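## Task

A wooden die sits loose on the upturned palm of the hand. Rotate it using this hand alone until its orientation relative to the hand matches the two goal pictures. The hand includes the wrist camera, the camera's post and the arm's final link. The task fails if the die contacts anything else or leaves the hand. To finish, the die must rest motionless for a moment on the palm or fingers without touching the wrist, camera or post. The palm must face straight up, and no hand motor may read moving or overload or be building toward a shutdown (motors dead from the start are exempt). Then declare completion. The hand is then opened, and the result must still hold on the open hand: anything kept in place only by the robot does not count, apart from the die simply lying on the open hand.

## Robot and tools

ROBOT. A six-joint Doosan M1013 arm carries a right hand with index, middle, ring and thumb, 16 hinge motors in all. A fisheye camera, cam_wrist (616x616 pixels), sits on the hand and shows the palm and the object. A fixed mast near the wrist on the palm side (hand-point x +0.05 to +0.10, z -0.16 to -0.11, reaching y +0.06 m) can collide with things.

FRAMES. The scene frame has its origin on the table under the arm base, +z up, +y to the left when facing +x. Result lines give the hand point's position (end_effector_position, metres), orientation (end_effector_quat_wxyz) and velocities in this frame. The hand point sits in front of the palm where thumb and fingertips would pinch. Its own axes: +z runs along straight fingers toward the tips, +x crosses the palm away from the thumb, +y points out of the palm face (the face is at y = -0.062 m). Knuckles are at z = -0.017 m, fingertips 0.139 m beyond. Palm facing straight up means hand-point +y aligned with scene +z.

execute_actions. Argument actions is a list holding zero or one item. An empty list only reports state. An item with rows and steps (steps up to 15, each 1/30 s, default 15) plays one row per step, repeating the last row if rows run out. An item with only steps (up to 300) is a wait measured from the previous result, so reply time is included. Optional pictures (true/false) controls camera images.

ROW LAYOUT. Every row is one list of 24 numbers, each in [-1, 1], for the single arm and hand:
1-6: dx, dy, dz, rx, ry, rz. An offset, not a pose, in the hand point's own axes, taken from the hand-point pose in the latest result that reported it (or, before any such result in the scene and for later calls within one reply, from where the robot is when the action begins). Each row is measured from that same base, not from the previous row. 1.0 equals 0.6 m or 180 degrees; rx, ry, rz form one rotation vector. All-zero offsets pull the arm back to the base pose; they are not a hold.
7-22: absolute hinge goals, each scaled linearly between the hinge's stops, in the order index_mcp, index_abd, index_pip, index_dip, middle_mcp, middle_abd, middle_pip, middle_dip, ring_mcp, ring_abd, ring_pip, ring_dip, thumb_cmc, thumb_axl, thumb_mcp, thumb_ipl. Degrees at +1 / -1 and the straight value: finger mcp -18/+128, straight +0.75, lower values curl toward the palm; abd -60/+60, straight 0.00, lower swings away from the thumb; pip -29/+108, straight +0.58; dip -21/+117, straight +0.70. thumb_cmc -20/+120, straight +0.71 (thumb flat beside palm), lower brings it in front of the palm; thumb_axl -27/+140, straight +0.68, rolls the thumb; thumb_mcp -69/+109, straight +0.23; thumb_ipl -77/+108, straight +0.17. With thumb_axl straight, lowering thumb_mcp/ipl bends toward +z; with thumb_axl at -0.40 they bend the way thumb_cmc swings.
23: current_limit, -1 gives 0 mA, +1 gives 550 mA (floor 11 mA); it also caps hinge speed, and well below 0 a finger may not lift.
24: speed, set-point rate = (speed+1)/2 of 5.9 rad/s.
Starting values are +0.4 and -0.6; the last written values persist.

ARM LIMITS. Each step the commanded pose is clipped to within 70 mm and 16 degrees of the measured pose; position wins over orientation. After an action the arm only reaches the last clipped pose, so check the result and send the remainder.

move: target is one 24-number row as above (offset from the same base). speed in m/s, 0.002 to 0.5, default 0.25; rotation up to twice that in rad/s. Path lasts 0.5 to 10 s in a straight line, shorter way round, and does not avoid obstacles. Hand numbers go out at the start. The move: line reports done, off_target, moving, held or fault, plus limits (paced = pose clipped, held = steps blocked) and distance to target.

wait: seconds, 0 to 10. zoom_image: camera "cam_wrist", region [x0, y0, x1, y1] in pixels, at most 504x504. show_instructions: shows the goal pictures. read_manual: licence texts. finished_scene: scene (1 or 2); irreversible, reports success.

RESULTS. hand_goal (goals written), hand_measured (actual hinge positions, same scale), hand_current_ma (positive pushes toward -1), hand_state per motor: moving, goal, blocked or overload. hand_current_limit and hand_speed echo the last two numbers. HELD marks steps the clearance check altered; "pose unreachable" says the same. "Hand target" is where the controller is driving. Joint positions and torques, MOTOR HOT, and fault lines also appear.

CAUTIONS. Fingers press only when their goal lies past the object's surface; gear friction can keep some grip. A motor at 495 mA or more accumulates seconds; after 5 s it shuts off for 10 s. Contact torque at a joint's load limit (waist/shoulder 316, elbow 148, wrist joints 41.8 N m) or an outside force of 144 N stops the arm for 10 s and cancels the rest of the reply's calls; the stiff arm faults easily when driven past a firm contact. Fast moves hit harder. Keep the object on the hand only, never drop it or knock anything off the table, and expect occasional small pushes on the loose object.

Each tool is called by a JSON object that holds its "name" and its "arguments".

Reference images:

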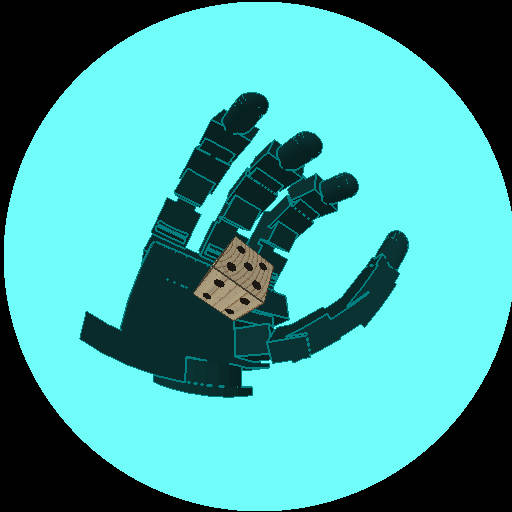

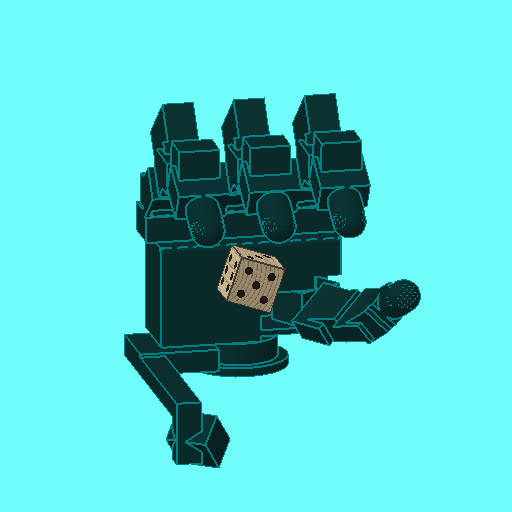

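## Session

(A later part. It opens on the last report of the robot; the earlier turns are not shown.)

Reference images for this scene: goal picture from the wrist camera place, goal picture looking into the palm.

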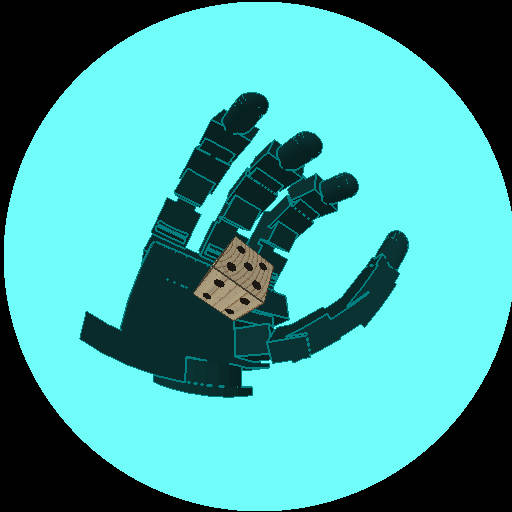

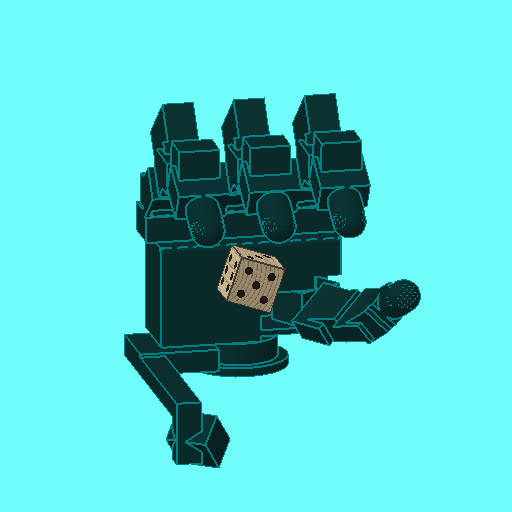

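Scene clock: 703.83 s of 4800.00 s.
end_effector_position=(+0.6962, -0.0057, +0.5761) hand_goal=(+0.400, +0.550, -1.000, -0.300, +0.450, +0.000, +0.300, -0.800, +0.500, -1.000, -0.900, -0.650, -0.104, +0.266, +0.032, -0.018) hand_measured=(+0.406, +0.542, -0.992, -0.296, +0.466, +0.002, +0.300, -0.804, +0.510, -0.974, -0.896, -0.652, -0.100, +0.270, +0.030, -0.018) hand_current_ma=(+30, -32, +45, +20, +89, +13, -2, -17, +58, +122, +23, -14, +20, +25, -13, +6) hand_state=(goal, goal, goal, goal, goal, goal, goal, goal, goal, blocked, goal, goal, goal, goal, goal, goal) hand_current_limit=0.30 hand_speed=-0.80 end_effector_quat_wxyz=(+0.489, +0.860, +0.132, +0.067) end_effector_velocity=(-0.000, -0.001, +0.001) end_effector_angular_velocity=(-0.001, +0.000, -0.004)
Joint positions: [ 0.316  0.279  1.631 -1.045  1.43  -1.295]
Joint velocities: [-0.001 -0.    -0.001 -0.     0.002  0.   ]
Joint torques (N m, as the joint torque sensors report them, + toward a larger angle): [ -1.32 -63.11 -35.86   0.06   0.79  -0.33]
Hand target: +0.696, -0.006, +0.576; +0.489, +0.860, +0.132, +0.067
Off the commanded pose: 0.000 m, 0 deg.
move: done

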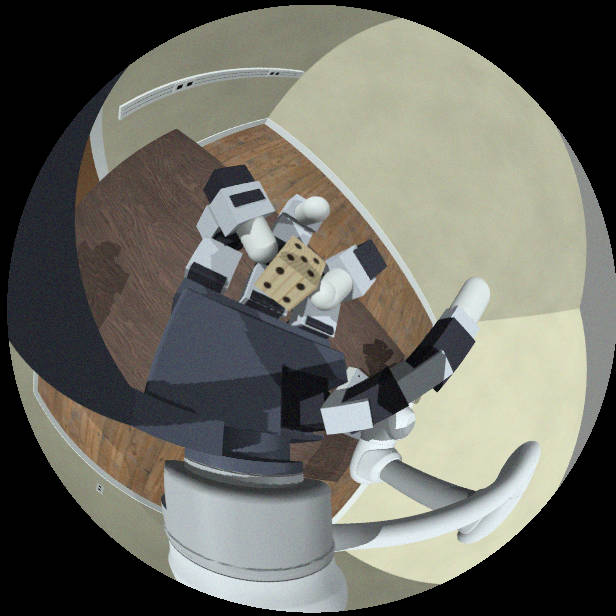

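{"name": "move", "arguments": {"target": [0,0,0,-0.171,0,0.004,0.7,0.55,-1,-0.3,0.75,0.0,0.3,-0.8,0.8,-1,-0.9,-0.65,-0.104,0.266,0.032,-0.018,0.3,-0.93], "speed": 0.12}}

{"name": "move", "arguments": {"target": [0,0,0,0,0,0,0.75,0.2,-0.7,-0.3,0.75,0.0,0.5,0,0.75,-0.5,-0.7,-0.65,-0.104,0.266,0.032,-0.018,0.3,-0.85]}}

{"name": "move", "arguments": {"target": [0,0,0,0,0,0,0.75,0,0.55,0.65,0.75,0.0,0.55,0.65,0.75,0,0.55,0.65,-0.104,0.266,0.032,-0.018,0.3,-0.6]}}

{"name": "zoom_image", "arguments": {"camera": "cam_wrist", "region": [160, 160, 420, 400]}}

Scene clock: 720.53 s of 4800.00 s.
end_effector_position=(+0.6962, -0.0059, +0.5760) hand_goal=(+0.700, +0.550, -1.000, -0.300, +0.750, +0.000, +0.300, -0.800, +0.800, -1.000, -0.900, -0.650, -0.104, +0.266, +0.032, -0.018) hand_measured=(+0.702, +0.542, -0.992, -0.296, +0.764, +0.002, +0.300, -0.804, +0.804, -0.976, -0.896, -0.652, -0.100, +0.270, +0.030, -0.018) hand_current_ma=(+9, -35, +45, +21, +75, +13, -2, -17, +23, +112, +23, -14, +20, +25, -13, +6) hand_state=(goal, goal, goal, goal, goal, goal, goal, goal, goal, blocked, goal, goal, goal, goal, goal, goal) hand_current_limit=0.30 hand_speed=-0.93 end_effector_quat_wxyz=(+0.699, +0.700, +0.105, +0.103) end_effector_velocity=(-0.000, +0.000, -0.000) end_effector_angular_velocity=(-0.007, -0.001, -0.001)
Joint positions: [ 0.304  0.376  1.776 -1.56   1.578 -1.009]
Joint velocities: [-0.     0.001  0.002 -0.005  0.004  0.003]
Joint torques (N m, as the joint torque sensors report them, + toward a larger angle): [ -1.79 -68.19 -30.01  -1.78   1.96   0.22]
Hand target: +0.696, -0.006, +0.576; +0.699, +0.700, +0.105, +0.103
Off the commanded pose: 0.000 m, 0 deg.
move: done

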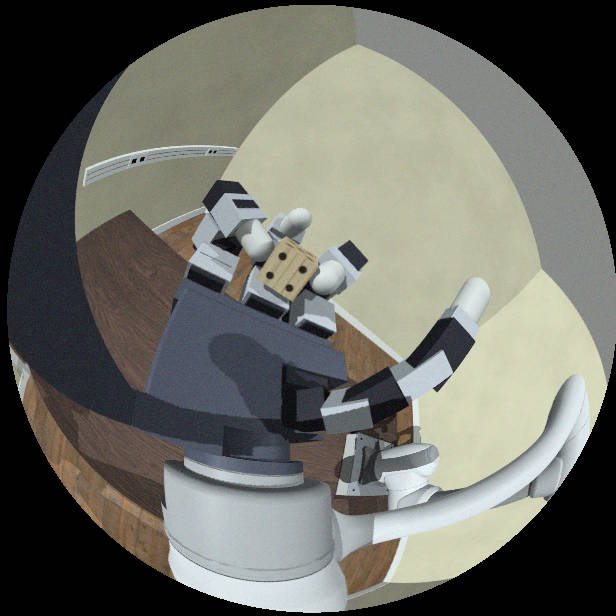

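Scene clock: 722.97 s of 4800.00 s.
end_effector_position=(+0.6962, -0.0059, +0.5760) hand_goal=(+0.750, +0.200, -0.700, -0.300, +0.750, +0.000, +0.500, +0.000, +0.750, -0.500, -0.700, -0.650, -0.104, +0.266, +0.032, -0.018) hand_measured=(+0.756, +0.204, -0.702, -0.298, +0.764, +0.002, +0.500, -0.002, +0.766, -0.502, -0.704, -0.652, -0.100, +0.270, +0.030, -0.018) hand_current_ma=(+35, +15, -16, +11, +75, +13, +2, -12, +101, -14, -16, -14, +20, +25, -13, +6) hand_state=(goal, goal, goal, goal, goal, goal, goal, goal, goal, goal, goal, goal, goal, goal, goal, goal) hand_current_limit=0.30 hand_speed=-0.85 end_effector_quat_wxyz=(+0.699, +0.700, +0.105, +0.103) end_effector_velocity=(+0.000, +0.000, -0.000) end_effector_angular_velocity=(+0.000, -0.001, +0.002)
Joint positions: [ 0.304  0.376  1.776 -1.56   1.578 -1.009]
Joint velocities: [ 0.     0.     0.001 -0.001 -0.001  0.001]
Joint torques (N m, as the joint torque sensors report them, + toward a larger angle): [ -1.46 -70.   -30.21  -1.91   1.45  -0.3 ]
Hand target: +0.696, -0.006, +0.576; +0.699, +0.700, +0.105, +0.103
Off the commanded pose: 0.000 m, 0 deg.
move: done

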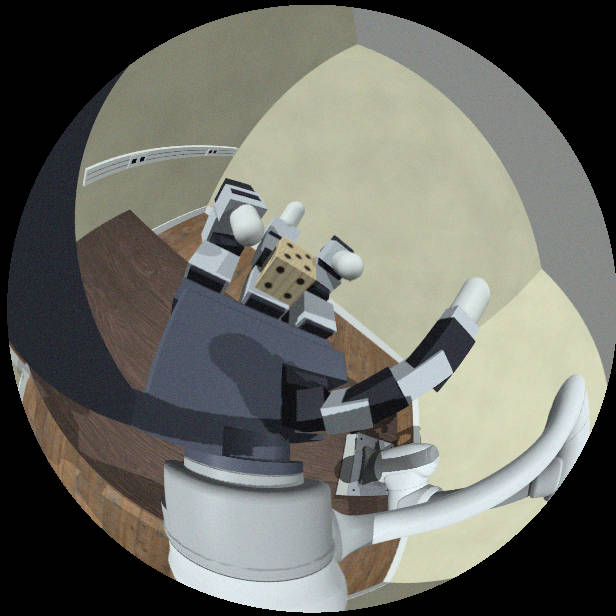

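Scene clock: 724.57 s of 4800.00 s.
end_effector_position=(+0.6962, -0.0059, +0.5760) hand_goal=(+0.750, +0.000, +0.550, +0.650, +0.750, +0.000, +0.550, +0.650, +0.750, +0.000, +0.550, +0.650, -0.104, +0.266, +0.032, -0.018) hand_measured=(+0.760, +0.004, +0.550, +0.648, +0.764, +0.002, +0.550, +0.648, +0.766, -0.002, +0.550, +0.648, -0.100, +0.270, +0.030, -0.018) hand_current_ma=(+56, +15, +3, -11, +75, +13, +3, -11, +101, -14, +3, -11, +20, +25, -13, +6) hand_state=(goal, goal, goal, goal, goal, goal, goal, goal, goal, goal, goal, goal, goal, goal, goal, goal) hand_current_limit=0.30 hand_speed=-0.60 end_effector_quat_wxyz=(+0.699, +0.700, +0.105, +0.103) end_effector_velocity=(+0.000, +0.000, -0.000) end_effector_angular_velocity=(+0.001, +0.000, +0.002)
Joint positions: [ 0.304  0.376  1.776 -1.56   1.578 -1.009]
Joint velocities: [ 0.001 -0.     0.     0.    -0.001  0.   ]
Joint torques (N m, as the joint torque sensors report them, + toward a larger angle): [ -1.7  -69.39 -30.82  -1.88   1.5   -0.18]
Hand target: +0.696, -0.006, +0.576; +0.699, +0.700, +0.105, +0.103
Off the commanded pose: 0.000 m, 0 deg.
move: done

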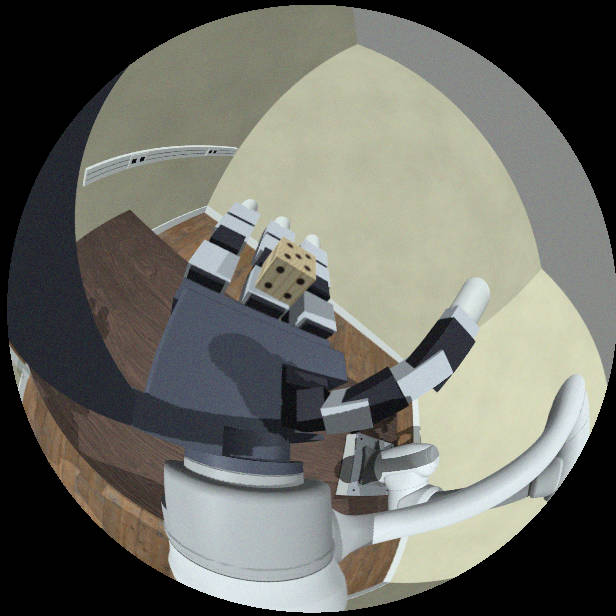

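Region (160, 160, 420, 400) of cam_wrist's 616x616 image, scaled by 1.938, with more detail than that image has; it fills the top 465 rows of this view, and the rest is white.

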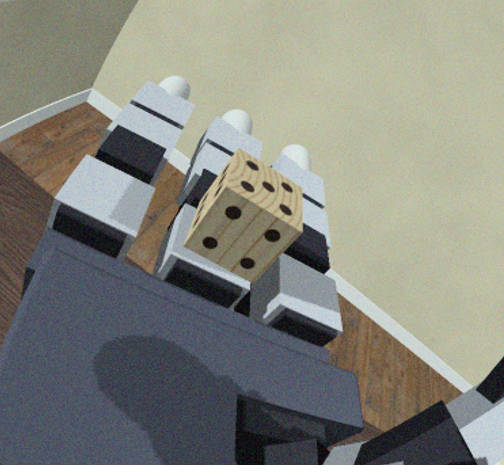

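{"name": "finished_scene", "arguments": {"scene": 1}}

The scene is finished: the task was done.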